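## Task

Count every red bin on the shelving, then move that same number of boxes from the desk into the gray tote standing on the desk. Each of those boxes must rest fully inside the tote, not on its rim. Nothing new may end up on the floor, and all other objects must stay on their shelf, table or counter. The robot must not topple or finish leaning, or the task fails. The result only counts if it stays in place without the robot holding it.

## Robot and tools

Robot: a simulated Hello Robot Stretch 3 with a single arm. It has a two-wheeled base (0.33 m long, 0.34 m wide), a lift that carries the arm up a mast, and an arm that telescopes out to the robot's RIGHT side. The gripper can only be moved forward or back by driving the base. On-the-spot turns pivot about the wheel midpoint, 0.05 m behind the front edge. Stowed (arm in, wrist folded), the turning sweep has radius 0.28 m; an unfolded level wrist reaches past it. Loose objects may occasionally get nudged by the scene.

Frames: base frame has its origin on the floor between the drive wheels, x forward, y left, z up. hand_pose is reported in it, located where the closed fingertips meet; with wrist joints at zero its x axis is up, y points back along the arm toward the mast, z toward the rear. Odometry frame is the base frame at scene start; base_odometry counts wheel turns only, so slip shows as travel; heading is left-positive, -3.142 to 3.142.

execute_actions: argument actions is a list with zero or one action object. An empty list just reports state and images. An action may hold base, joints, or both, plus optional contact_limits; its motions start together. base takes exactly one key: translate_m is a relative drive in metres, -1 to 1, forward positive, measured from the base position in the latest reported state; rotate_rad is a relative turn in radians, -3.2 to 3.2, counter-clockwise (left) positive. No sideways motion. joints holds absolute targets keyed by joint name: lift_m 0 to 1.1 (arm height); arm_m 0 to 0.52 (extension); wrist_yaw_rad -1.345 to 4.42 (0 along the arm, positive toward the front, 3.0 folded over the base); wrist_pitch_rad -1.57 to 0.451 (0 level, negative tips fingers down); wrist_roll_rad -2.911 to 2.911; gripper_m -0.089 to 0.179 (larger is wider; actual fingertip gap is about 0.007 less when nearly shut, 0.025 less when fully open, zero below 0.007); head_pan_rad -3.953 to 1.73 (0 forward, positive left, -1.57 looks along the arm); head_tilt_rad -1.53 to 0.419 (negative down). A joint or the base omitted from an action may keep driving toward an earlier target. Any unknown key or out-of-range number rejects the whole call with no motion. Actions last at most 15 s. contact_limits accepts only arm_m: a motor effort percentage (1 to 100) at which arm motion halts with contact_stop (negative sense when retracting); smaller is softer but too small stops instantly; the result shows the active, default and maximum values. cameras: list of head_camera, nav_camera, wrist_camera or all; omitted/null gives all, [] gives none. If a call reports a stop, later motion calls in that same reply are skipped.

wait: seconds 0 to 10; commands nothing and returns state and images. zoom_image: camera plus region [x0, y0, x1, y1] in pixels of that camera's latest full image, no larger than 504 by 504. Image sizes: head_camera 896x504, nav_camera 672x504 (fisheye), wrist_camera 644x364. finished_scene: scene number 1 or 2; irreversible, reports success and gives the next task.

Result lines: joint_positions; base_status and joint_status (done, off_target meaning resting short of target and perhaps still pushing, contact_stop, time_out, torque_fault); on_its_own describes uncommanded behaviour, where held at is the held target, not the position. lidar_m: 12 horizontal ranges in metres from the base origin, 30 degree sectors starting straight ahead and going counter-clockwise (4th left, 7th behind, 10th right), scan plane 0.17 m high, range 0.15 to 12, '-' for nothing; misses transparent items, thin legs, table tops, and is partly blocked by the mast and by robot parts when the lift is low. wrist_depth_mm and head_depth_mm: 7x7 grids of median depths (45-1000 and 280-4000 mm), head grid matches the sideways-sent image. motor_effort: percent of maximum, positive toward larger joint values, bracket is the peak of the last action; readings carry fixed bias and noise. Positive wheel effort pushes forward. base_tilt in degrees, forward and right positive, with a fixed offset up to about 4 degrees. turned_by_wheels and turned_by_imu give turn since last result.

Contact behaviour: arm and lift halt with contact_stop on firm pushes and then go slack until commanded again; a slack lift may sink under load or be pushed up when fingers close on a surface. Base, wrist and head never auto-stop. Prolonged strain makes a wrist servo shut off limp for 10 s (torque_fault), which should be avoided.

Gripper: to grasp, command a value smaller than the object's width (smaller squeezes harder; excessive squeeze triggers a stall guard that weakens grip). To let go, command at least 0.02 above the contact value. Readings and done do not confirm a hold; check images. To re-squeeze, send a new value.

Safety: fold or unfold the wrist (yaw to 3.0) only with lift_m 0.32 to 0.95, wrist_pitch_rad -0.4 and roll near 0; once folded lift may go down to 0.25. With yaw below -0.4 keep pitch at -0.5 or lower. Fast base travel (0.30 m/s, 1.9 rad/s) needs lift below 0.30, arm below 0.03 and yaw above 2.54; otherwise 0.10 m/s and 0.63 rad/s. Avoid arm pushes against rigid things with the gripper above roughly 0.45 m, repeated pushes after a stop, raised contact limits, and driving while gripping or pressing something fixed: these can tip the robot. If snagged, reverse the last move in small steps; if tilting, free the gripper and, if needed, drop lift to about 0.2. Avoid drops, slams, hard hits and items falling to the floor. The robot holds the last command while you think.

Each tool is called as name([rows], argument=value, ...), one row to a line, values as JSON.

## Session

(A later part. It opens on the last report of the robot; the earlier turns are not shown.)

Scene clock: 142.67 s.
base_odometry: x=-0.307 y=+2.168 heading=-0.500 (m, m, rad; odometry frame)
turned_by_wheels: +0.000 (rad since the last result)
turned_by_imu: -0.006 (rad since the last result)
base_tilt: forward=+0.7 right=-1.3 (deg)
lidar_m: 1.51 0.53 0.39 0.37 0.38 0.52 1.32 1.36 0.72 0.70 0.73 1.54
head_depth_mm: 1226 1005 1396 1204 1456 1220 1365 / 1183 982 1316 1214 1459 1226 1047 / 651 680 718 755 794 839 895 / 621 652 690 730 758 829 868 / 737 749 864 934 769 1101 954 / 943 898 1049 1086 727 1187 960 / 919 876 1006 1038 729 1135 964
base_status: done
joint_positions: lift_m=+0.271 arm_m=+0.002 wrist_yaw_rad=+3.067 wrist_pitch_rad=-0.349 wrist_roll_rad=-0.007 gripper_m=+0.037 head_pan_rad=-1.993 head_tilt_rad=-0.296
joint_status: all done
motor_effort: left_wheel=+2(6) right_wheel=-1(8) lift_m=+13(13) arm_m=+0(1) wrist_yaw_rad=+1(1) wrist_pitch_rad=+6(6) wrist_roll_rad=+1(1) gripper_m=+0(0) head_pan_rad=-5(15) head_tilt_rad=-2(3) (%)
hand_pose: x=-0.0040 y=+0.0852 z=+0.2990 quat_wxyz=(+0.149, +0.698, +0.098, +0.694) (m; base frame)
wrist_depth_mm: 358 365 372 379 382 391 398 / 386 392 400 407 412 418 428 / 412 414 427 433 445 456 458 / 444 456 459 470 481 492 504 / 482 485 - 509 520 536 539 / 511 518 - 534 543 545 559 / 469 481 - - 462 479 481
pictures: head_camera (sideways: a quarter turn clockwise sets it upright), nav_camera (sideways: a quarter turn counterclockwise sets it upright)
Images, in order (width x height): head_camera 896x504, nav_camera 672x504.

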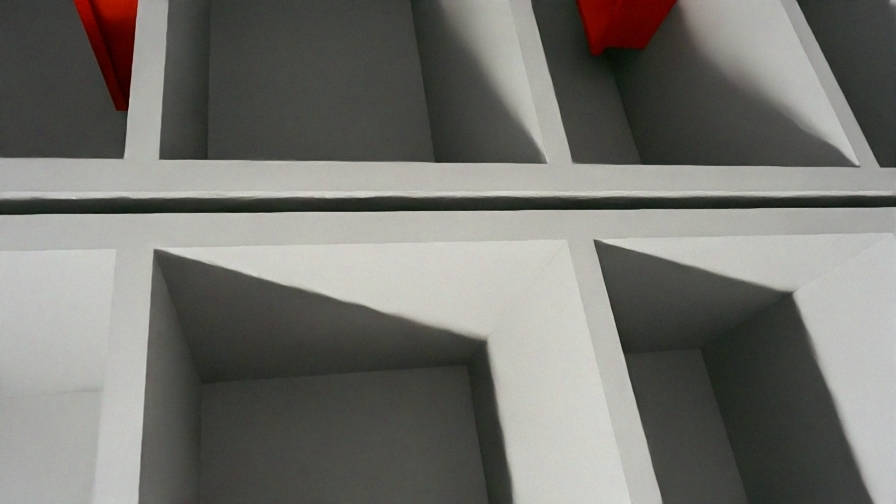

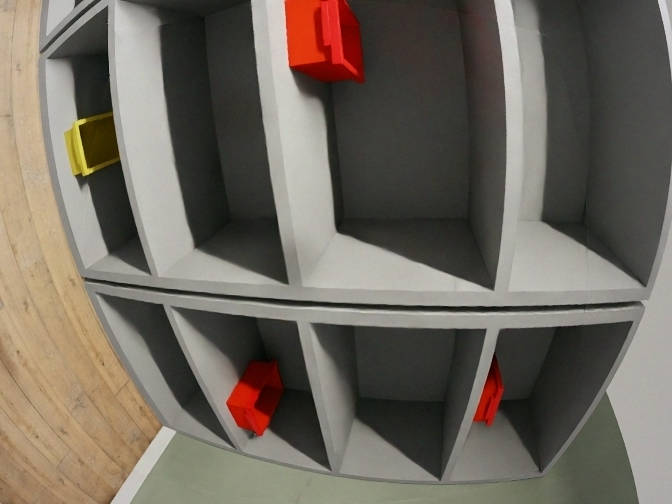

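execute_actions([
  {"base": {"translate_m": 1.0}, "joints": {"head_pan_rad": -1.2, "head_tilt_rad": -0.1}},
], cameras=["nav_camera"])

execute_actions([
  {"base": {"translate_m": 1.0}, "joints": {"head_pan_rad": -1.2, "head_tilt_rad": -0.1}},
], cameras=["nav_camera"])

execute_actions([
  {"base": {"translate_m": 0.87}, "joints": {"head_pan_rad": -1.57, "head_tilt_rad": -0.5}},
], cameras=["nav_camera"])

Scene clock: 180.90 s.
base_odometry: x=+0.571 y=+1.688 heading=-0.500 (m, m, rad; odometry frame)
turned_by_wheels: +0.000 (rad since the last result)
turned_by_imu: +0.001 (rad since the last result)
base_tilt: forward=+0.7 right=-1.3 (deg)
lidar_m: 1.53 0.55 0.40 0.38 0.39 0.54 1.45 1.06 0.74 1.08 0.78 1.52
head_depth_mm: 957 964 928 1001 1006 696 1032 / 987 995 904 1038 1034 700 986 / 1019 1034 877 1072 951 685 1106 / 1050 1073 855 1107 922 697 1157 / 1002 1021 833 1019 928 732 1020 / 821 821 787 821 821 758 819 / 687 689 698 708 721 735 746
base_status: done
joint_positions: lift_m=+0.271 arm_m=+0.002 wrist_yaw_rad=+3.067 wrist_pitch_rad=-0.349 wrist_roll_rad=-0.007 gripper_m=+0.037 head_pan_rad=-1.207 head_tilt_rad=-0.112
joint_status: all done
motor_effort: left_wheel=+1(11) right_wheel=-1(4) lift_m=+13(13) arm_m=-1(2) wrist_yaw_rad=+0(0) wrist_pitch_rad=+6(6) wrist_roll_rad=+1(1) gripper_m=+0(0) head_pan_rad=+3(44) head_tilt_rad=+4(12) (%)
hand_pose: x=-0.0040 y=+0.0852 z=+0.2990 quat_wxyz=(+0.149, +0.698, +0.098, +0.694) (m; base frame)
wrist_depth_mm: 369 371 381 386 393 403 408 / 391 396 409 416 419 427 436 / 424 428 441 444 456 461 471 / 457 463 480 479 496 502 513 / 496 500 - 517 533 540 546 / 510 522 - 543 556 563 570 / 469 482 - - 462 478 479
pictures: nav_camera (sideways: a quarter turn counterclockwise sets it upright)
Images, in order (width x height): nav_camera 672x504.

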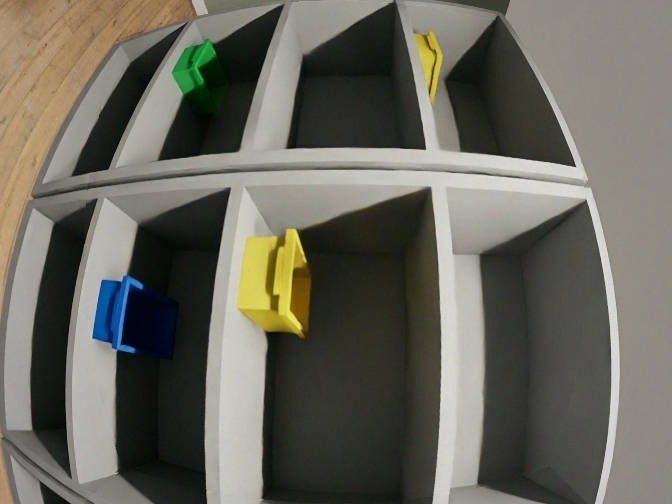

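Scene clock: 185.93 s.
base_odometry: x=+1.449 y=+1.209 heading=-0.500 (m, m, rad; odometry frame)
turned_by_wheels: +0.000 (rad since the last result)
turned_by_imu: +0.002 (rad since the last result)
base_tilt: forward=+0.7 right=-1.4 (deg)
lidar_m: 1.45 0.55 0.40 0.39 0.40 0.55 1.50 1.53 0.77 1.08 0.74 1.50
head_depth_mm: 951 961 927 992 1000 696 1031 / 978 702 905 1031 1029 700 1061 / 1010 683 879 1067 1073 705 1105 / 1043 721 856 1090 1078 709 1109 / 867 869 793 867 866 759 868 / 701 700 672 699 698 701 724 / 2012 2154 2213 2210 2281 2282 2067
base_status: done
joint_positions: lift_m=+0.271 arm_m=+0.002 wrist_yaw_rad=+3.067 wrist_pitch_rad=-0.349 wrist_roll_rad=-0.007 gripper_m=+0.037 head_pan_rad=-1.207 head_tilt_rad=-0.112
joint_status: all done
motor_effort: left_wheel=+1(11) right_wheel=+0(4) lift_m=+13(13) arm_m=+0(1) wrist_yaw_rad=+0(0) wrist_pitch_rad=+6(6) wrist_roll_rad=+1(1) gripper_m=-1(0) head_pan_rad=+4(3) head_tilt_rad=+4(4) (%)
hand_pose: x=-0.0040 y=+0.0852 z=+0.2990 quat_wxyz=(+0.149, +0.698, +0.098, +0.694) (m; base frame)
wrist_depth_mm: 377 381 386 391 398 406 408 / 401 406 416 416 428 435 443 / 433 436 446 455 464 467 478 / 460 473 481 487 501 510 517 / 504 505 - 531 536 546 556 / 519 534 - 543 560 567 572 / 468 482 - - 463 475 480
pictures: nav_camera (sideways: a quarter turn counterclockwise sets it upright)
Images, in order (width x height): nav_camera 672x504.

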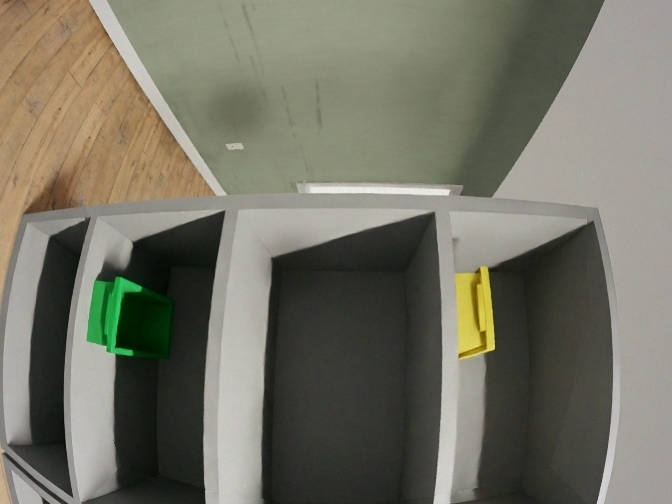

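Scene clock: 190.53 s.
base_odometry: x=+2.213 y=+0.793 heading=-0.500 (m, m, rad; odometry frame)
turned_by_wheels: +0.000 (rad since the last result)
turned_by_imu: +0.002 (rad since the last result)
base_tilt: forward=+0.6 right=-1.2 (deg)
lidar_m: 0.58 0.55 0.40 0.39 0.41 0.55 1.53 1.46 0.77 2.27 0.82 0.60
head_depth_mm: 2955 3202 3416 2955 1871 1336 1282 / 2962 3191 3413 2933 2123 1663 1344 / 2938 3174 3450 2959 2125 1654 1353 / 2932 3130 3483 2935 2140 1663 1358 / 2945 3181 3407 2992 2135 1671 1363 / 2871 3072 3079 2706 2136 1660 1371 / 1999 1976 1960 1914 1871 1625 1369
base_status: done
joint_positions: lift_m=+0.271 arm_m=+0.002 wrist_yaw_rad=+3.067 wrist_pitch_rad=-0.349 wrist_roll_rad=-0.007 gripper_m=+0.037 head_pan_rad=-1.563 head_tilt_rad=-0.493
joint_status: all done
motor_effort: left_wheel=+1(10) right_wheel=+0(6) lift_m=+13(13) arm_m=-1(0) wrist_yaw_rad=+0(0) wrist_pitch_rad=+6(6) wrist_roll_rad=+1(1) gripper_m=+0(0) head_pan_rad=-4(30) head_tilt_rad=-2(19) (%)
hand_pose: x=-0.0040 y=+0.0852 z=+0.2990 quat_wxyz=(+0.149, +0.698, +0.098, +0.694) (m; base frame)
wrist_depth_mm: 380 380 391 394 399 405 414 / 404 407 418 425 427 438 442 / 436 439 449 451 461 467 478 / 471 482 487 492 496 509 519 / 500 507 - 534 538 551 558 / 523 536 - 541 557 576 574 / 463 483 - - 462 479 484
pictures: nav_camera (sideways: a quarter turn counterclockwise sets it upright)
Images, in order (width x height): nav_camera 672x504.

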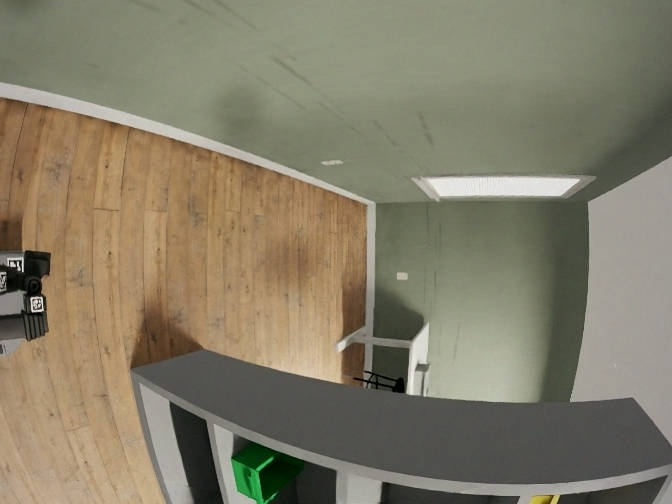

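execute_actions([
  {"base": {"rotate_rad": -1.6}, "joints": {"head_pan_rad": -0.3, "head_tilt_rad": -0.5}},
], cameras=[])

execute_actions([
  {"base": {"translate_m": 1.0}},
], cameras=[])

execute_actions([
  {"base": {"translate_m": 1.0}, "joints": {"head_pan_rad": -0.9, "head_tilt_rad": -0.5}},
], cameras=["head_camera", "nav_camera"])

Scene clock: 202.70 s.
base_odometry: x=+2.213 y=+0.793 heading=-2.099 (m, m, rad; odometry frame)
turned_by_wheels: -1.600 (rad since the last result)
turned_by_imu: -1.570 (rad since the last result)
base_tilt: forward=+0.7 right=-1.4 (deg)
lidar_m: 2.43 0.84 0.60 0.58 0.56 0.41 0.39 0.40 0.54 1.41 1.46 0.77
head_depth_mm: 612 664 884 826 1137 1417 1269 / 693 732 778 829 895 1003 1153 / 829 887 952 1032 1124 1230 1290 / 3109 3286 3397 2847 2045 1613 1361 / 3060 3254 3486 2961 2139 1663 1360 / 2929 3165 3363 3027 2134 1667 1362 / 2795 3009 3238 2988 2152 1673 1370
base_status: done
joint_positions: lift_m=+0.271 arm_m=+0.002 wrist_yaw_rad=+3.067 wrist_pitch_rad=-0.349 wrist_roll_rad=-0.007 gripper_m=+0.037 head_pan_rad=-0.307 head_tilt_rad=-0.494
joint_status: all done
motor_effort: left_wheel=+2(11) right_wheel=-2(7) lift_m=+13(13) arm_m=+0(1) wrist_yaw_rad=-1(0) wrist_pitch_rad=+6(6) wrist_roll_rad=+1(1) gripper_m=+0(0) head_pan_rad=+3(46) head_tilt_rad=-2(0) (%)
hand_pose: x=-0.0040 y=+0.0852 z=+0.2990 quat_wxyz=(+0.149, +0.698, +0.098, +0.694) (m; base frame)
wrist_depth_mm: 528 548 564 567 573 592 608 / 536 580 601 605 624 637 648 / 528 629 643 650 667 673 699 / 533 672 689 702 717 732 762 / 521 648 - 695 705 693 695 / 505 550 - 563 583 569 561 / 464 486 - - 462 479 476
pictures: none
No camera images: the call's "cameras" was empty. Leave "cameras" out to get every camera's image.

Scene clock: 207.73 s.
base_odometry: x=+1.708 y=-0.071 heading=-2.099 (m, m, rad; odometry frame)
turned_by_wheels: +0.000 (rad since the last result)
turned_by_imu: +0.002 (rad since the last result)
base_tilt: forward=+0.6 right=-1.3 (deg)
lidar_m: 2.38 0.86 0.62 0.60 0.62 0.83 1.39 1.44 0.44 0.43 2.80 2.05
head_depth_mm: 2445 2671 2336 2953 2119 1650 1349 / 2338 2568 2031 2666 2124 1652 1359 / 2252 2477 2155 2801 2122 1658 1357 / 2178 2347 2393 2579 2124 1663 1356 / 2112 2259 2429 2641 2130 1670 1363 / 2038 2193 2379 2558 2159 1668 1368 / 1971 2102 2258 2452 2149 1670 1367
base_status: done
joint_positions: lift_m=+0.271 arm_m=+0.002 wrist_yaw_rad=+3.067 wrist_pitch_rad=-0.349 wrist_roll_rad=-0.007 gripper_m=+0.037 head_pan_rad=-0.307 head_tilt_rad=-0.495
joint_status: not commanded
motor_effort: left_wheel=+2(11) right_wheel=-1(4) lift_m=+13(13) arm_m=-1(1) wrist_yaw_rad=+1(0) wrist_pitch_rad=+6(6) wrist_roll_rad=+1(1) gripper_m=+0(0) head_pan_rad=+3(3) head_tilt_rad=-2(2) (%)
hand_pose: x=-0.0040 y=+0.0852 z=+0.2990 quat_wxyz=(+0.149, +0.698, +0.098, +0.694) (m; base frame)
wrist_depth_mm: 550 559 580 592 600 610 618 / 591 596 625 621 638 652 670 / 646 640 664 663 688 700 726 / 678 684 704 717 734 753 757 / 665 664 - 682 709 700 696 / 551 561 - 557 585 561 568 / 464 489 - - 464 478 479
pictures: none
No camera images: the call's "cameras" was empty. Leave "cameras" out to get every camera's image.

Scene clock: 212.77 s.
base_odometry: x=+1.204 y=-0.934 heading=-2.099 (m, m, rad; odometry frame)
turned_by_wheels: +0.000 (rad since the last result)
turned_by_imu: +0.002 (rad since the last result)
base_tilt: forward=+0.8 right=-1.3 (deg)
lidar_m: 1.38 0.88 0.64 0.61 0.63 0.85 2.29 1.01 1.29 3.40 1.98 1.18
head_depth_mm: 3329 3828 3777 2920 2105 1639 1352 / 2719 2976 2136 2518 2108 1653 1349 / 2340 2555 2133 1427 2056 1646 1352 / 2009 2172 2164 1247 1954 1658 1356 / 1790 1905 1961 1262 1905 1660 1364 / 1597 1700 1770 1326 1417 1569 1364 / 1451 1525 1610 1408 1801 1668 1367
base_status: done
joint_positions: lift_m=+0.271 arm_m=+0.002 wrist_yaw_rad=+3.067 wrist_pitch_rad=-0.349 wrist_roll_rad=-0.007 gripper_m=+0.037 head_pan_rad=-0.893 head_tilt_rad=-0.495
joint_status: all done
motor_effort: left_wheel=+1(10) right_wheel=-1(6) lift_m=+13(13) arm_m=-1(0) wrist_yaw_rad=+0(0) wrist_pitch_rad=+6(6) wrist_roll_rad=+0(1) gripper_m=+0(1) head_pan_rad=-5(40) head_tilt_rad=-2(1) (%)
hand_pose: x=-0.0040 y=+0.0852 z=+0.2990 quat_wxyz=(+0.149, +0.698, +0.098, +0.694) (m; base frame)
wrist_depth_mm: 570 577 593 596 606 615 629 / 609 623 630 639 660 660 680 / 660 671 680 688 699 710 732 / 697 717 726 736 736 763 776 / 666 666 - 686 707 697 697 / 543 552 - 561 578 569 570 / 463 481 - - 462 478 480
pictures: head_camera (sideways: a quarter turn clockwise sets it upright), nav_camera (sideways: a quarter turn counterclockwise sets it upright)
Images, in order (width x height): head_camera 896x504, nav_camera 672x504.

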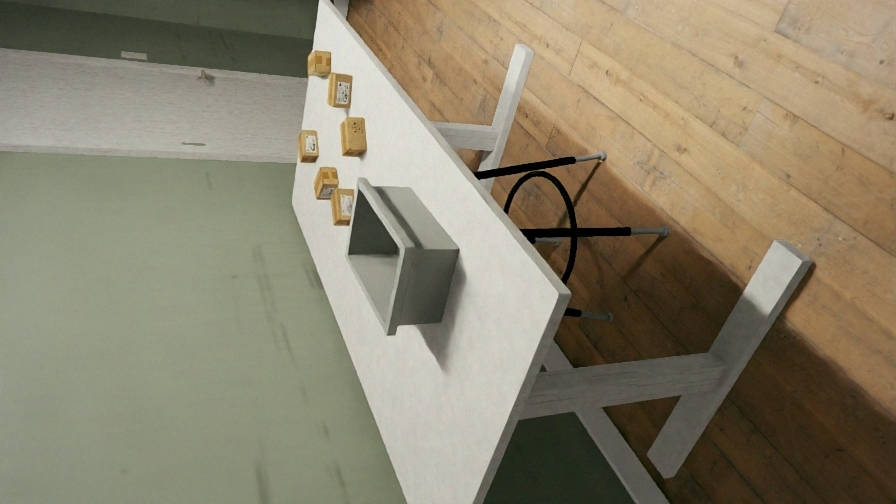

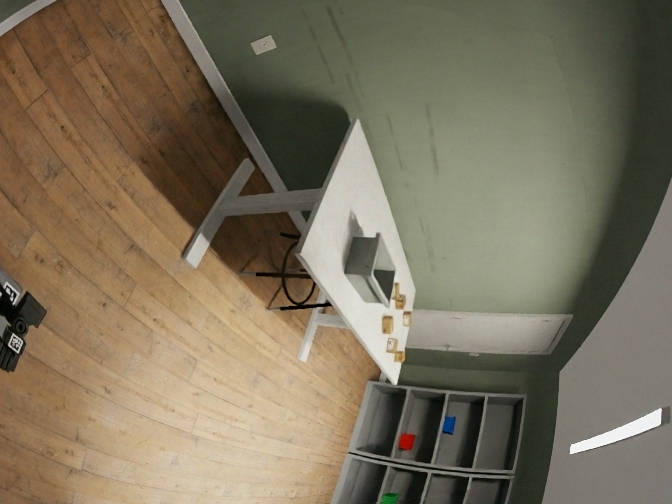

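execute_actions([
  {"base": {"translate_m": 0.27}},
], cameras=[])

execute_actions([
  {"base": {"rotate_rad": 1.612}, "joints": {"head_pan_rad": -2.9, "head_tilt_rad": -0.6}},
], cameras=["head_camera", "nav_camera"])

Scene clock: 282.33 s.
base_odometry: x=+1.068 y=-1.168 heading=-2.099 (m, m, rad; odometry frame)
turned_by_wheels: +0.000 (rad since the last result)
turned_by_imu: -0.001 (rad since the last result)
base_tilt: forward=+0.7 right=-1.3 (deg)
lidar_m: 1.11 0.88 0.64 0.61 0.64 0.86 1.68 1.26 1.67 3.68 0.99 1.15
head_depth_mm: 2629 2960 2120 1307 2026 1647 1350 / 2199 2415 2134 1172 976 1609 1358 / 1849 2010 2041 1155 977 1653 1318 / 1611 1719 1827 1316 1026 1555 1353 / 1419 1519 1626 1315 1218 1522 1356 / 1273 1345 1434 1326 1622 1624 1363 / 1151 1218 1282 1319 1444 1521 1360
base_status: done
joint_positions: lift_m=+0.271 arm_m=+0.002 wrist_yaw_rad=+3.067 wrist_pitch_rad=-0.349 wrist_roll_rad=-0.007 gripper_m=+0.037 head_pan_rad=-0.893 head_tilt_rad=-0.495
joint_status: not commanded
motor_effort: left_wheel=+1(10) right_wheel=+0(6) lift_m=+13(13) arm_m=-2(1) wrist_yaw_rad=-1(0) wrist_pitch_rad=+6(6) wrist_roll_rad=+1(1) gripper_m=+0(1) head_pan_rad=-4(4) head_tilt_rad=-2(1) (%)
hand_pose: x=-0.0040 y=+0.0852 z=+0.2990 quat_wxyz=(+0.149, +0.698, +0.098, +0.694) (m; base frame)
wrist_depth_mm: 564 579 593 606 611 623 629 / 614 626 631 638 652 662 681 / 660 668 683 703 708 713 741 / 705 704 733 730 755 766 794 / 680 674 - 683 710 701 697 / 555 553 - 559 585 564 566 / 466 483 - - 463 481 479
pictures: none
No camera images: the call's "cameras" was empty. Leave "cameras" out to get every camera's image.

Scene clock: 284.60 s.
base_odometry: x=+1.068 y=-1.168 heading=-0.487 (m, m, rad; odometry frame)
turned_by_wheels: +1.612 (rad since the last result)
turned_by_imu: +1.580 (rad since the last result)
base_tilt: forward=+0.7 right=-1.3 (deg)
lidar_m: 0.61 0.64 0.89 1.49 1.26 1.72 3.67 0.99 1.14 1.11 0.86 0.63
head_depth_mm: 3386 3677 3559 2454 1864 1513 1271 / 3502 3786 3537 2460 1869 1526 1274 / 3498 3854 3578 2469 1861 1513 1271 / 3727 3999 1691 2376 1897 1525 1275 / 2991 3129 1583 1143 1828 1525 1277 / 2339 2408 1373 1098 1707 1521 1279 / 1930 2000 1602 1101 1240 1389 1282
base_status: done
joint_positions: lift_m=+0.271 arm_m=+0.002 wrist_yaw_rad=+3.067 wrist_pitch_rad=-0.349 wrist_roll_rad=-0.007 gripper_m=+0.037 head_pan_rad=-2.893 head_tilt_rad=-0.593
joint_status: all done
motor_effort: left_wheel=-2(8) right_wheel=+3(11) lift_m=+13(13) arm_m=-1(1) wrist_yaw_rad=+0(0) wrist_pitch_rad=+6(6) wrist_roll_rad=+1(1) gripper_m=+0(0) head_pan_rad=-5(46) head_tilt_rad=-2(9) (%)
hand_pose: x=-0.0040 y=+0.0852 z=+0.2990 quat_wxyz=(+0.149, +0.698, +0.098, +0.694) (m; base frame)
wrist_depth_mm: - - - - - - 745 / - - - - - - 749 / - - - - - - 744 / 871 869 885 895 892 909 735 / 669 670 - 693 706 704 676 / 550 555 - 559 581 566 566 / 465 480 - - 457 479 477
pictures: head_camera (sideways: a quarter turn clockwise sets it upright), nav_camera (sideways: a quarter turn counterclockwise sets it upright)
Images, in order (width x height): head_camera 896x504, nav_camera 672x504.

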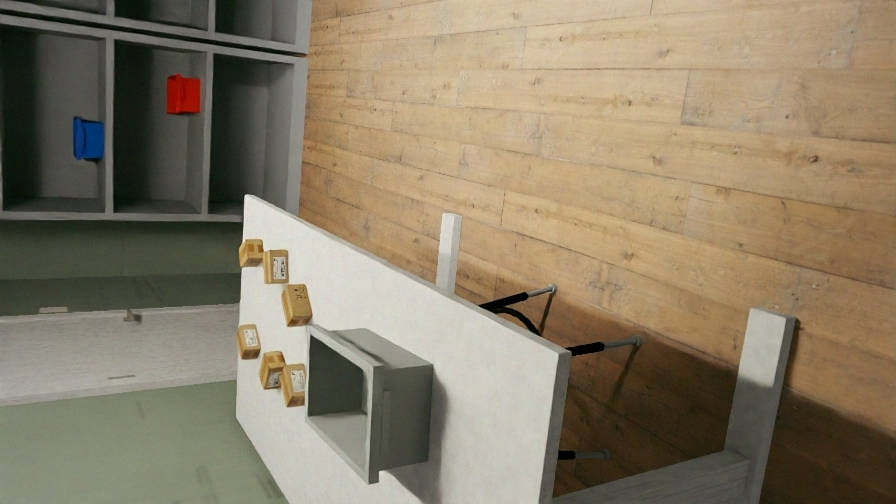

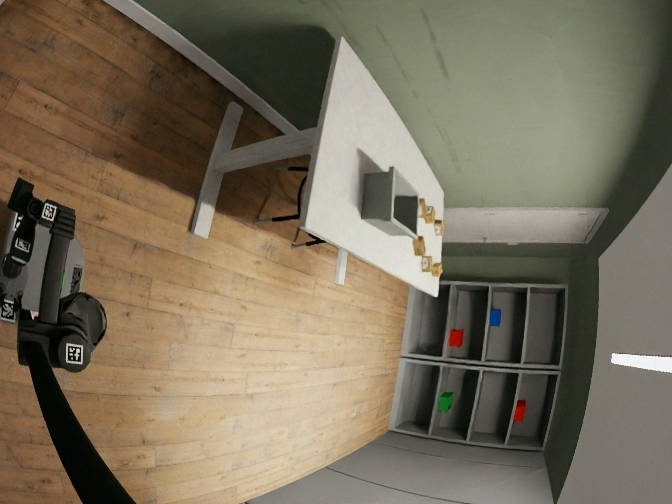

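execute_actions([
  {"base": {"translate_m": -1.0}, "joints": {"head_pan_rad": -1.57, "head_tilt_rad": -0.85}},
], cameras=["head_camera", "nav_camera"])

Scene clock: 294.53 s.
base_odometry: x=+0.185 y=-0.699 heading=-0.487 (m, m, rad; odometry frame)
turned_by_wheels: +0.000 (rad since the last result)
turned_by_imu: -0.006 (rad since the last result)
base_tilt: forward=+0.7 right=-1.2 (deg)
lidar_m: 1.61 1.68 1.25 1.21 1.26 1.74 2.69 0.64 0.51 0.81 0.65 1.58
head_depth_mm: 960 1095 960 669 660 1034 1145 / 958 1094 960 745 646 606 1150 / 953 1087 964 751 632 606 1148 / 948 1090 966 741 633 607 1149 / 945 1080 968 728 634 607 1151 / 943 1076 967 786 662 607 1135 / 943 1073 971 785 662 595 1152
base_status: done
joint_positions: lift_m=+0.271 arm_m=+0.002 wrist_yaw_rad=+3.067 wrist_pitch_rad=-0.349 wrist_roll_rad=-0.007 gripper_m=+0.037 head_pan_rad=-1.577 head_tilt_rad=-0.839
joint_status: all done
motor_effort: left_wheel=-1(10) right_wheel=+3(6) lift_m=+13(13) arm_m=+0(0) wrist_yaw_rad=+0(0) wrist_pitch_rad=+6(6) wrist_roll_rad=+1(1) gripper_m=+0(1) head_pan_rad=+3(48) head_tilt_rad=-4(18) (%)
hand_pose: x=-0.0040 y=+0.0852 z=+0.2990 quat_wxyz=(+0.149, +0.698, +0.098, +0.694) (m; base frame)
wrist_depth_mm: - - - - - - - / - - - - - - - / - - - - - - - / 840 875 872 898 895 897 920 / 670 672 - 683 712 694 705 / 549 555 - 563 585 569 564 / 469 482 - - 464 485 476
pictures: head_camera (sideways: a quarter turn clockwise sets it upright), nav_camera (sideways: a quarter turn counterclockwise sets it upright)
Images, in order (width x height): head_camera 896x504, nav_camera 672x504.

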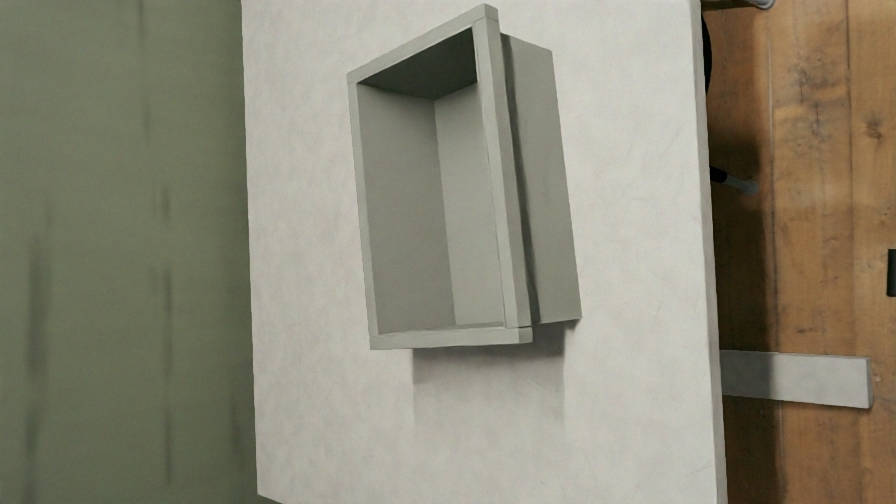

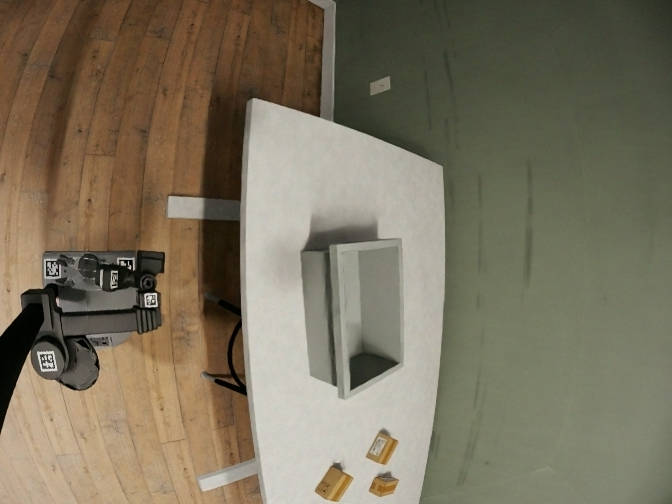

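execute_actions([
  {"base": {"translate_m": -0.42}, "joints": {"lift_m": 0.93, "wrist_pitch_rad": -0.4, "head_pan_rad": -1.75, "head_tilt_rad": -0.75}},
], cameras=["head_camera", "nav_camera"])

Scene clock: 375.83 s.
base_odometry: x=-0.187 y=-0.502 heading=-0.488 (m, m, rad; odometry frame)
turned_by_wheels: +0.000 (rad since the last result)
turned_by_imu: -0.005 (rad since the last result)
base_tilt: forward=+0.7 right=-1.3 (deg)
lidar_m: 2.03 2.11 1.25 1.21 1.26 1.75 2.27 0.89 0.86 0.45 0.56 0.88
head_depth_mm: 1004 1133 1106 887 - - 1183 / 981 1110 1106 861 - - 1180 / 962 1085 1107 878 - - 1195 / 942 1059 1115 824 698 - - / 921 1036 1113 843 747 - 1163 / 904 1019 1092 866 729 - 1142 / 891 999 1070 869 728 - 1139
base_status: done
joint_positions: lift_m=+0.929 arm_m=+0.002 wrist_yaw_rad=+3.067 wrist_pitch_rad=-0.413 wrist_roll_rad=-0.007 gripper_m=+0.037 head_pan_rad=-1.743 head_tilt_rad=-0.754
joint_status: all done
motor_effort: left_wheel=-1(10) right_wheel=+2(7) lift_m=+40(41) arm_m=+0(1) wrist_yaw_rad=+1(0) wrist_pitch_rad=+5(6) wrist_roll_rad=+1(0) gripper_m=+0(1) head_pan_rad=-4(22) head_tilt_rad=+1(9) (%)
hand_pose: x=-0.0046 y=+0.0776 z=+0.9431 quat_wxyz=(+0.171, +0.694, +0.120, +0.689) (m; base frame)
wrist_depth_mm: - - - - - - - / - - - - - - - / - - - - - - - / - - - - - - - / - - - - - - - / - - - - - - - / - - - - - - -
pictures: head_camera (sideways: a quarter turn clockwise sets it upright), nav_camera (sideways: a quarter turn counterclockwise sets it upright)
Images, in order (width x height): head_camera 896x504, nav_camera 672x504.

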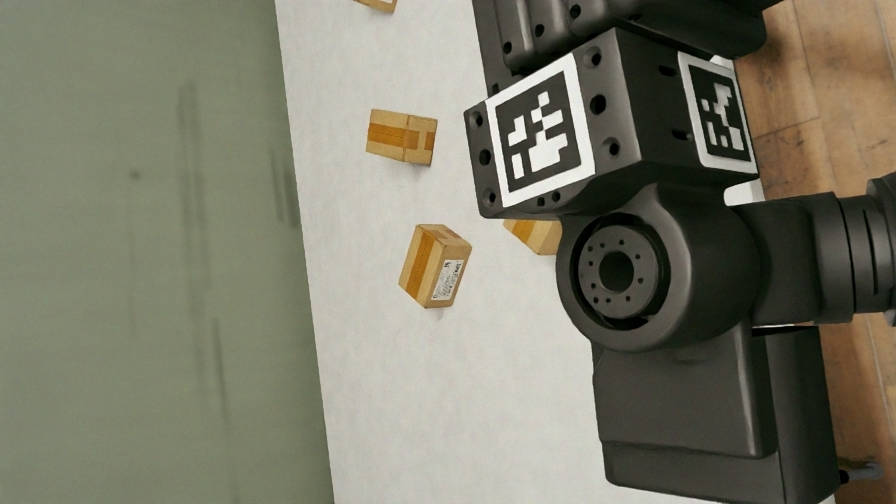

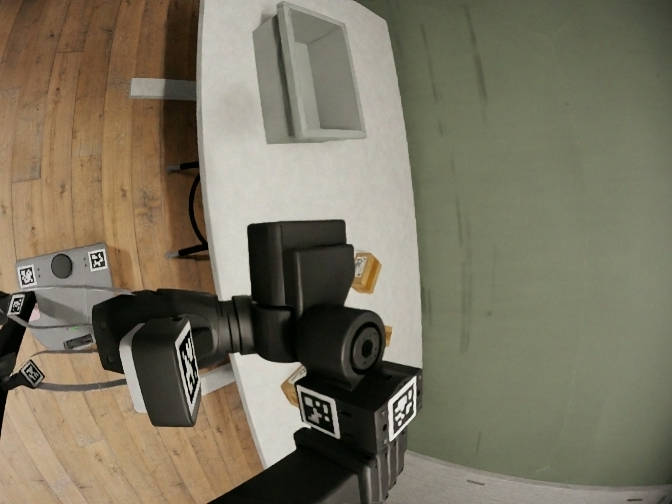

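execute_actions([
  {"joints": {"wrist_yaw_rad": 0.0, "gripper_m": 0.12}},
], cameras=["wrist_camera"])

execute_actions([
  {"joints": {"lift_m": 1.08, "wrist_pitch_rad": -1.2}},
])

Scene clock: 392.43 s.
base_odometry: x=-0.187 y=-0.502 heading=-0.488 (m, m, rad; odometry frame)
turned_by_wheels: +0.000 (rad since the last result)
turned_by_imu: -0.002 (rad since the last result)
base_tilt: forward=+0.7 right=-1.3 (deg)
lidar_m: 2.03 2.12 1.25 1.21 1.26 1.75 2.26 0.88 0.86 0.45 0.56 0.88
head_depth_mm: 1002 1137 1100 889 - - - / 979 1107 1105 865 - - - / 962 1083 1103 876 - - - / 939 1059 1113 837 - - - / 923 1036 1110 895 - - 1136 / 904 1012 1089 870 689 600 1123 / 889 992 1074 869 709 601 1118
base_status: not commanded
joint_positions: lift_m=+0.929 arm_m=+0.002 wrist_yaw_rad=+0.003 wrist_pitch_rad=-0.413 wrist_roll_rad=-0.007 gripper_m=+0.120 head_pan_rad=-1.743 head_tilt_rad=-0.754
joint_status: all done
motor_effort: left_wheel=-2(1) right_wheel=+2(2) lift_m=+39(39) arm_m=-1(1) wrist_yaw_rad=-2(2) wrist_pitch_rad=+5(5) wrist_roll_rad=+1(1) gripper_m=-1(80) head_pan_rad=-4(3) head_tilt_rad=+1(1) (%)
hand_pose: x=-0.0209 y=-0.3718 z=+0.9431 quat_wxyz=(+0.695, +0.147, -0.689, -0.144) (m; base frame)
wrist_depth_mm: 800 791 787 762 759 759 753 / 866 840 828 838 823 830 799 / 844 860 885 876 864 867 850 / 426 627 656 657 671 665 683 / 443 417 530 529 514 522 535 / 302 369 437 441 431 460 448 / 303 362 376 377 356 345 358
pictures: wrist_camera
Images, in order (width x height): wrist_camera 644x364.

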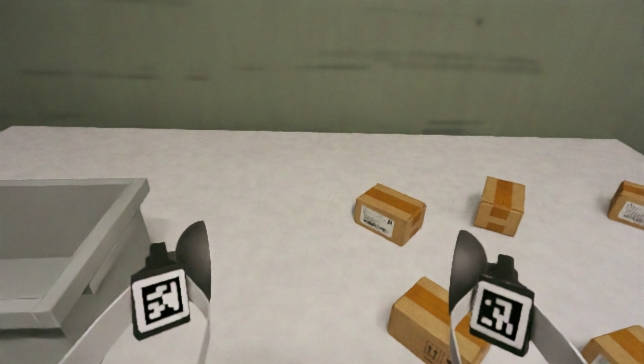

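Scene clock: 394.63 s.
base_odometry: x=-0.187 y=-0.502 heading=-0.488 (m, m, rad; odometry frame)
turned_by_wheels: +0.000 (rad since the last result)
turned_by_imu: -0.001 (rad since the last result)
base_tilt: forward=+0.6 right=-1.2 (deg)
lidar_m: 2.03 2.12 1.25 1.21 1.26 1.75 2.27 0.88 0.86 0.45 0.56 0.88
head_depth_mm: - - - - 654 625 1178 / - - - - 671 611 1181 / - - - - - - 1180 / - - - - - - 1163 / - - - - - - 1161 / - - 1104 843 716 588 1119 / 896 1001 1077 867 710 601 1113
base_status: not commanded
joint_positions: lift_m=+1.079 arm_m=+0.002 wrist_yaw_rad=+0.003 wrist_pitch_rad=-1.200 wrist_roll_rad=-0.007 gripper_m=+0.120 head_pan_rad=-1.743 head_tilt_rad=-0.754
joint_status: all done
motor_effort: left_wheel=-2(1) right_wheel=+2(1) lift_m=+39(41) arm_m=-1(1) wrist_yaw_rad=-3(2) wrist_pitch_rad=+0(6) wrist_roll_rad=+1(1) gripper_m=+0(0) head_pan_rad=-4(4) head_tilt_rad=+0(2) (%)
hand_pose: x=-0.0214 y=-0.2171 z=+0.9705 quat_wxyz=(+0.586, +0.402, -0.581, -0.397) (m; base frame)
wrist_depth_mm: 492 438 489 490 480 486 484 / 399 429 473 466 457 462 455 / 457 458 448 452 448 443 441 / 439 437 434 434 433 432 435 / - - - - - - - / - - - - - - - / - - - - - - -
pictures: head_camera (sideways: a quarter turn clockwise sets it upright), nav_camera (sideways: a quarter turn counterclockwise sets it upright), wrist_camera
Images, in order (width x height): head_camera 896x504, nav_camera 672x504, wrist_camera 644x364.

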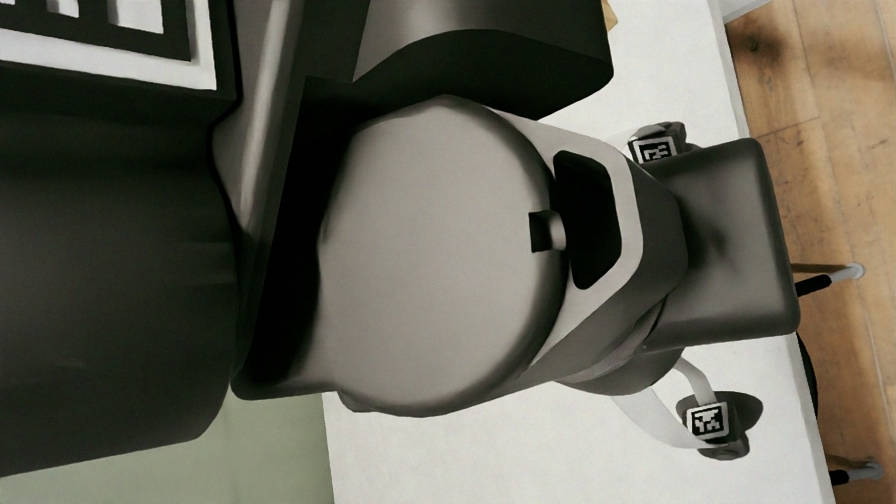

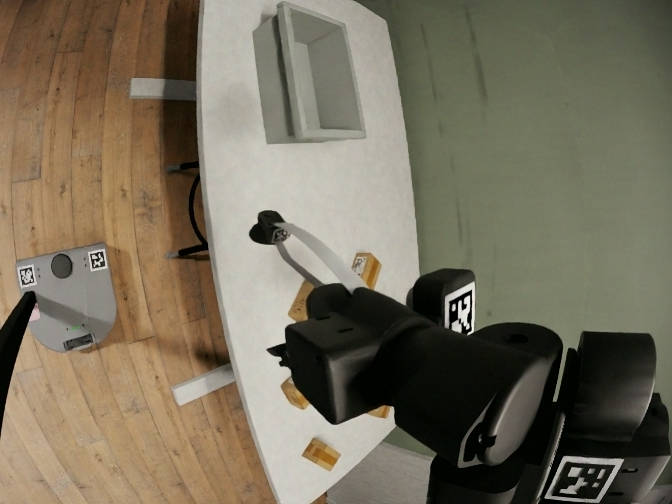

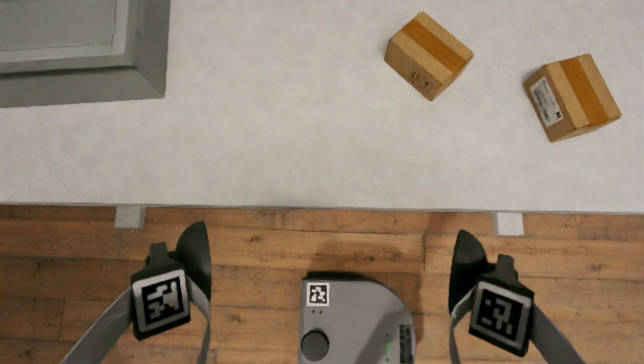

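zoom_image(camera="wrist_camera", region=[364, 0, 644, 160])

Region (364, 0, 644, 160) of wrist_camera's 644x364 image, scaled by 1.800; it fills the top 288 rows of this view, and the rest is white.

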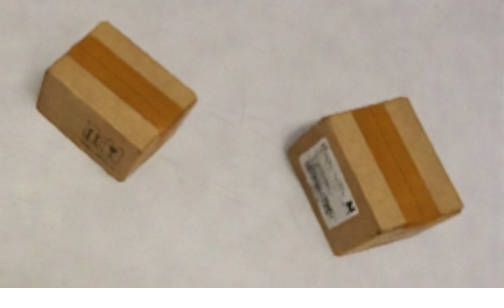

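execute_actions([
  {"base": {"translate_m": -0.134}, "joints": {"arm_m": 0.362, "wrist_pitch_rad": -1.57, "wrist_roll_rad": 0.785, "gripper_m": 0.15, "lift_m": 0.97, "head_pan_rad": -1.53, "head_tilt_rad": -0.8}},
])

Scene clock: 518.50 s.
base_odometry: x=-0.305 y=-0.440 heading=-0.488 (m, m, rad; odometry frame)
turned_by_wheels: +0.000 (rad since the last result)
turned_by_imu: -0.002 (rad since the last result)
base_tilt: forward=+0.7 right=-1.3 (deg)
lidar_m: 2.16 2.26 1.26 1.22 1.26 1.75 2.14 1.49 0.77 0.46 0.63 0.97
head_depth_mm: 894 - 1001 823 637 599 1164 / 898 1091 1036 825 669 598 1164 / 879 - 1004 831 672 597 1164 / 913 1056 - 803 664 599 1164 / 930 1053 1048 828 686 598 1147 / 928 1052 1047 830 688 600 1172 / 932 1051 1045 828 689 599 1171
base_status: done
joint_positions: lift_m=+0.971 arm_m=+0.362 wrist_yaw_rad=+0.001 wrist_pitch_rad=-1.556 wrist_roll_rad=+0.781 gripper_m=+0.150 head_pan_rad=-1.537 head_tilt_rad=-0.790
joint_status: all done
joint sent to its limit — the command would take wrist_pitch_rad past its lower limit, so that joint was sent only as far as its limit.
motor_effort: left_wheel=-1(6) right_wheel=+2(2) lift_m=+13(34) arm_m=+3(3) wrist_yaw_rad=+0(3) wrist_pitch_rad=-2(3) wrist_roll_rad=+3(6) gripper_m=+1(82) head_pan_rad=+2(24) head_tilt_rad=-3(8) (%)
hand_pose: x=-0.0217 y=-0.4860 z=+0.8528 quat_wxyz=(+0.275, +0.270, -0.657, -0.648) (m; base frame)
wrist_depth_mm: 237 237 281 278 277 275 274 / 241 241 288 283 283 248 276 / 295 295 295 290 288 240 236 / 304 300 300 294 294 292 291 / 308 306 305 250 299 298 295 / 316 - 310 306 305 303 - / 320 319 317 314 313 311 -
pictures: head_camera (sideways: a quarter turn clockwise sets it upright), nav_camera (sideways: a quarter turn counterclockwise sets it upright), wrist_camera
Images, in order (width x height): head_camera 896x504, nav_camera 672x504, wrist_camera 644x364.

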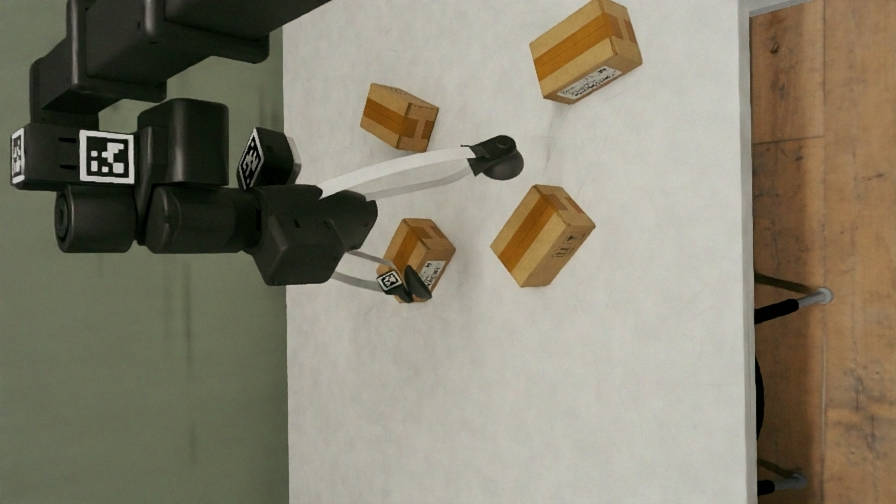

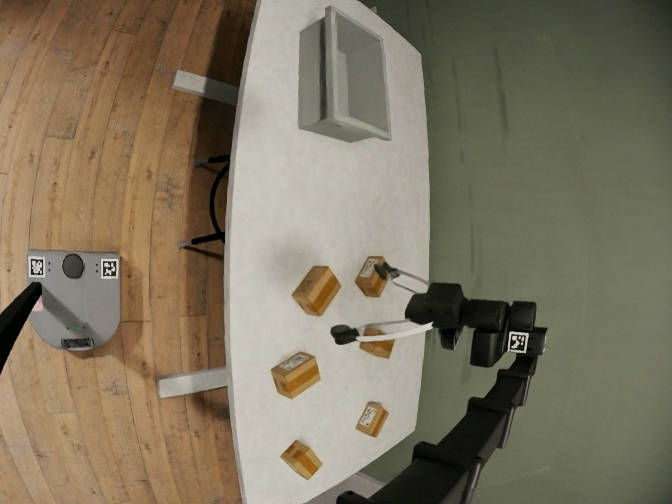

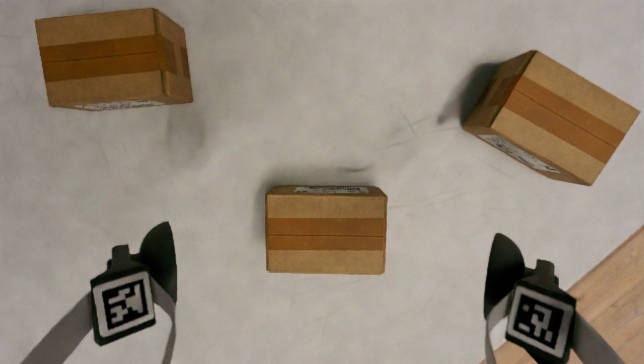

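execute_actions([
  {"base": {"translate_m": 0.008}, "joints": {"lift_m": 0.87}},
], cameras=["head_camera", "wrist_camera"])

Scene clock: 546.17 s.
base_odometry: x=-0.298 y=-0.443 heading=-0.488 (m, m, rad; odometry frame)
turned_by_wheels: +0.000 (rad since the last result)
turned_by_imu: -0.002 (rad since the last result)
base_tilt: forward=+0.7 right=-1.3 (deg)
lidar_m: 2.16 2.25 1.26 1.21 1.26 1.75 2.14 1.47 0.78 0.46 0.63 0.96
head_depth_mm: 925 1053 1120 - 635 596 1165 / 923 1013 969 807 669 597 1164 / 928 1014 - 827 659 598 1167 / 925 1034 1063 781 669 598 1168 / 926 1054 1045 830 688 599 1143 / 928 1054 1050 830 688 599 1173 / 926 1053 1046 831 689 601 1167
base_status: done
joint_positions: lift_m=+0.871 arm_m=+0.362 wrist_yaw_rad=+0.001 wrist_pitch_rad=-1.556 wrist_roll_rad=+0.781 gripper_m=+0.150 head_pan_rad=-1.537 head_tilt_rad=-0.790
joint_status: all done
motor_effort: left_wheel=-1(4) right_wheel=+2(8) lift_m=+13(14) arm_m=+4(3) wrist_yaw_rad=-2(1) wrist_pitch_rad=-2(2) wrist_roll_rad=+3(3) gripper_m=+0(0) head_pan_rad=+2(3) head_tilt_rad=-3(4) (%)
hand_pose: x=-0.0217 y=-0.4860 z=+0.7528 quat_wxyz=(+0.275, +0.270, -0.657, -0.648) (m; base frame)
wrist_depth_mm: 143 185 185 183 183 183 177 / 189 190 189 188 186 185 154 / 195 192 192 191 190 188 168 / 199 198 197 194 193 191 191 / 203 201 199 148 147 195 193 / 207 - 203 150 150 199 197 / 210 211 208 153 153 204 201
pictures: head_camera (sideways: a quarter turn clockwise sets it upright), wrist_camera
Images, in order (width x height): head_camera 896x504, wrist_camera 644x364.

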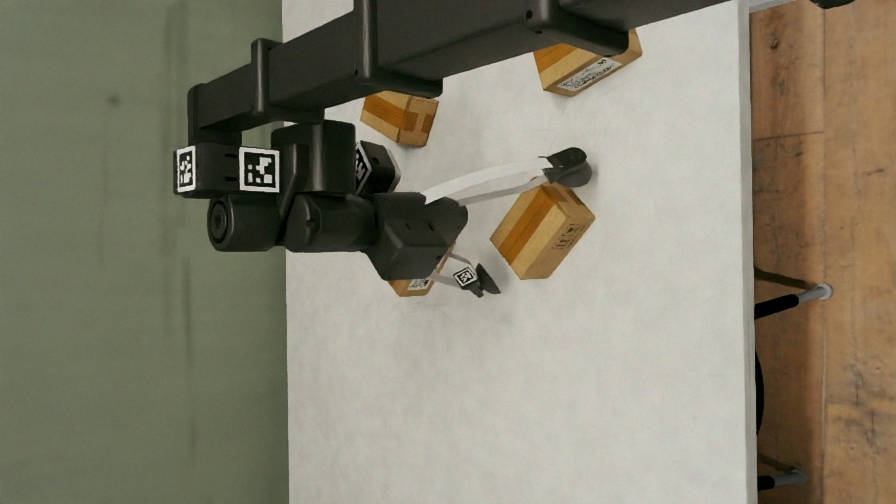

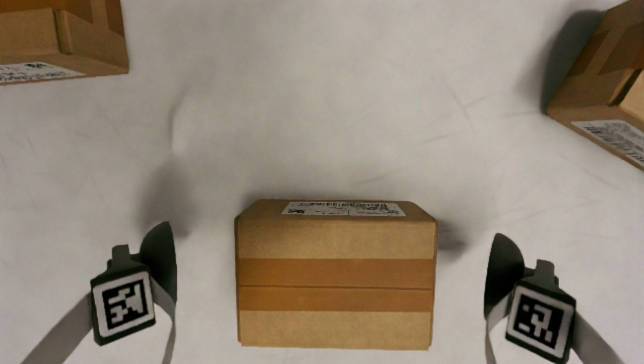

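zoom_image(camera="head_camera", region=[400, 120, 640, 330])

Region (400, 120, 640, 330) of head_camera's 896x504 image, scaled by 2.100, with more detail than that image has; it fills the top 441 rows of this view, and the rest is white.

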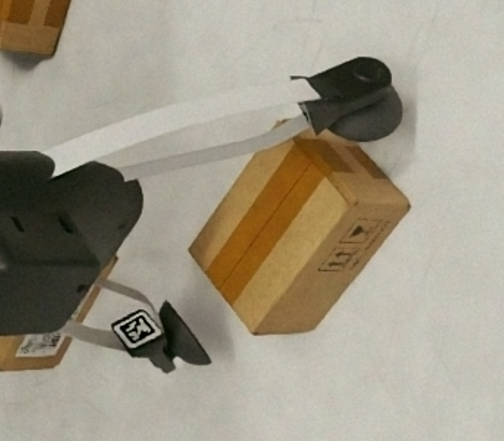

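zoom_image(camera="wrist_camera", region=[60, 190, 260, 364])

Region (60, 190, 260, 364) of wrist_camera's 644x364 image, scaled by 2.520; it fills the top 438 rows of this view, and the rest is white.

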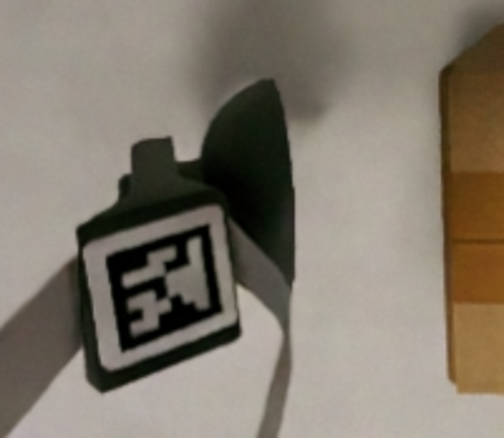

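execute_actions([
  {"joints": {"lift_m": 0.858, "gripper_m": 0.118}},
], cameras=["head_camera", "wrist_camera"])

Scene clock: 583.10 s.
base_odometry: x=-0.298 y=-0.443 heading=-0.488 (m, m, rad; odometry frame)
turned_by_wheels: +0.000 (rad since the last result)
turned_by_imu: -0.001 (rad since the last result)
base_tilt: forward=+0.8 right=-1.3 (deg)
lidar_m: 2.16 2.25 1.26 1.21 1.27 1.75 2.15 1.47 0.78 0.46 0.63 0.96
head_depth_mm: 928 1050 1075 - - 599 1160 / 928 1033 - 803 670 598 1169 / 931 1016 - 803 662 598 1161 / 926 1051 1080 781 669 598 1169 / 932 1053 1043 829 685 600 1149 / 929 1054 1046 830 687 600 1169 / 930 1052 1047 830 688 601 1168
base_status: not commanded
joint_positions: lift_m=+0.859 arm_m=+0.362 wrist_yaw_rad=+0.001 wrist_pitch_rad=-1.556 wrist_roll_rad=+0.781 gripper_m=+0.118 head_pan_rad=-1.537 head_tilt_rad=-0.790
joint_status: all done
motor_effort: left_wheel=-1(1) right_wheel=+2(2) lift_m=+13(14) arm_m=+3(3) wrist_yaw_rad=-2(1) wrist_pitch_rad=-2(2) wrist_roll_rad=+3(3) gripper_m=+0(83) head_pan_rad=+4(3) head_tilt_rad=-4(3) (%)
hand_pose: x=-0.0217 y=-0.4860 z=+0.7408 quat_wxyz=(+0.275, +0.270, -0.657, -0.648) (m; base frame)
wrist_depth_mm: 145 174 173 172 172 170 168 / 179 178 177 176 174 173 154 / 183 181 180 179 178 177 168 / 186 185 184 183 181 180 177 / 190 189 139 136 135 183 182 / 193 193 139 137 136 186 186 / 197 197 144 140 139 192 189
pictures: head_camera (sideways: a quarter turn clockwise sets it upright), wrist_camera
Images, in order (width x height): head_camera 896x504, wrist_camera 644x364.

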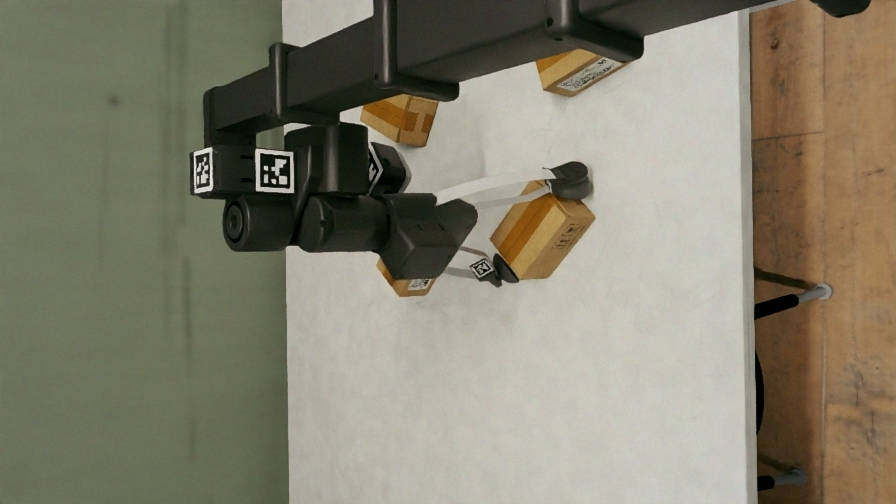

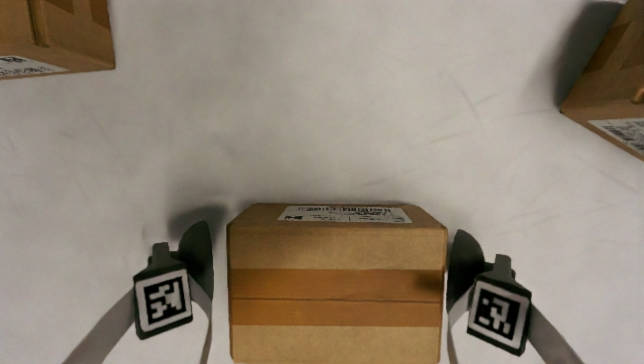

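zoom_image(camera="head_camera", region=[440, 140, 620, 310])

Region (440, 140, 620, 310) of head_camera's 896x504 image, scaled by 2.800, with more detail than that image has.

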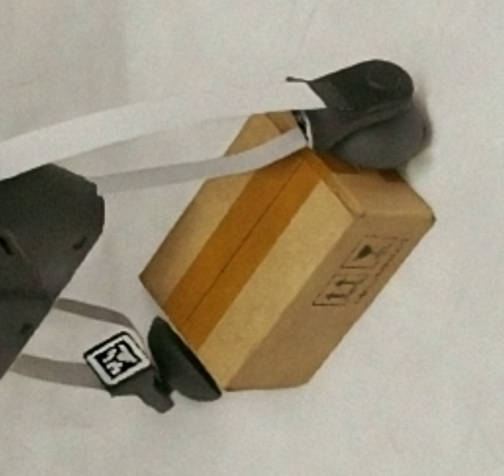

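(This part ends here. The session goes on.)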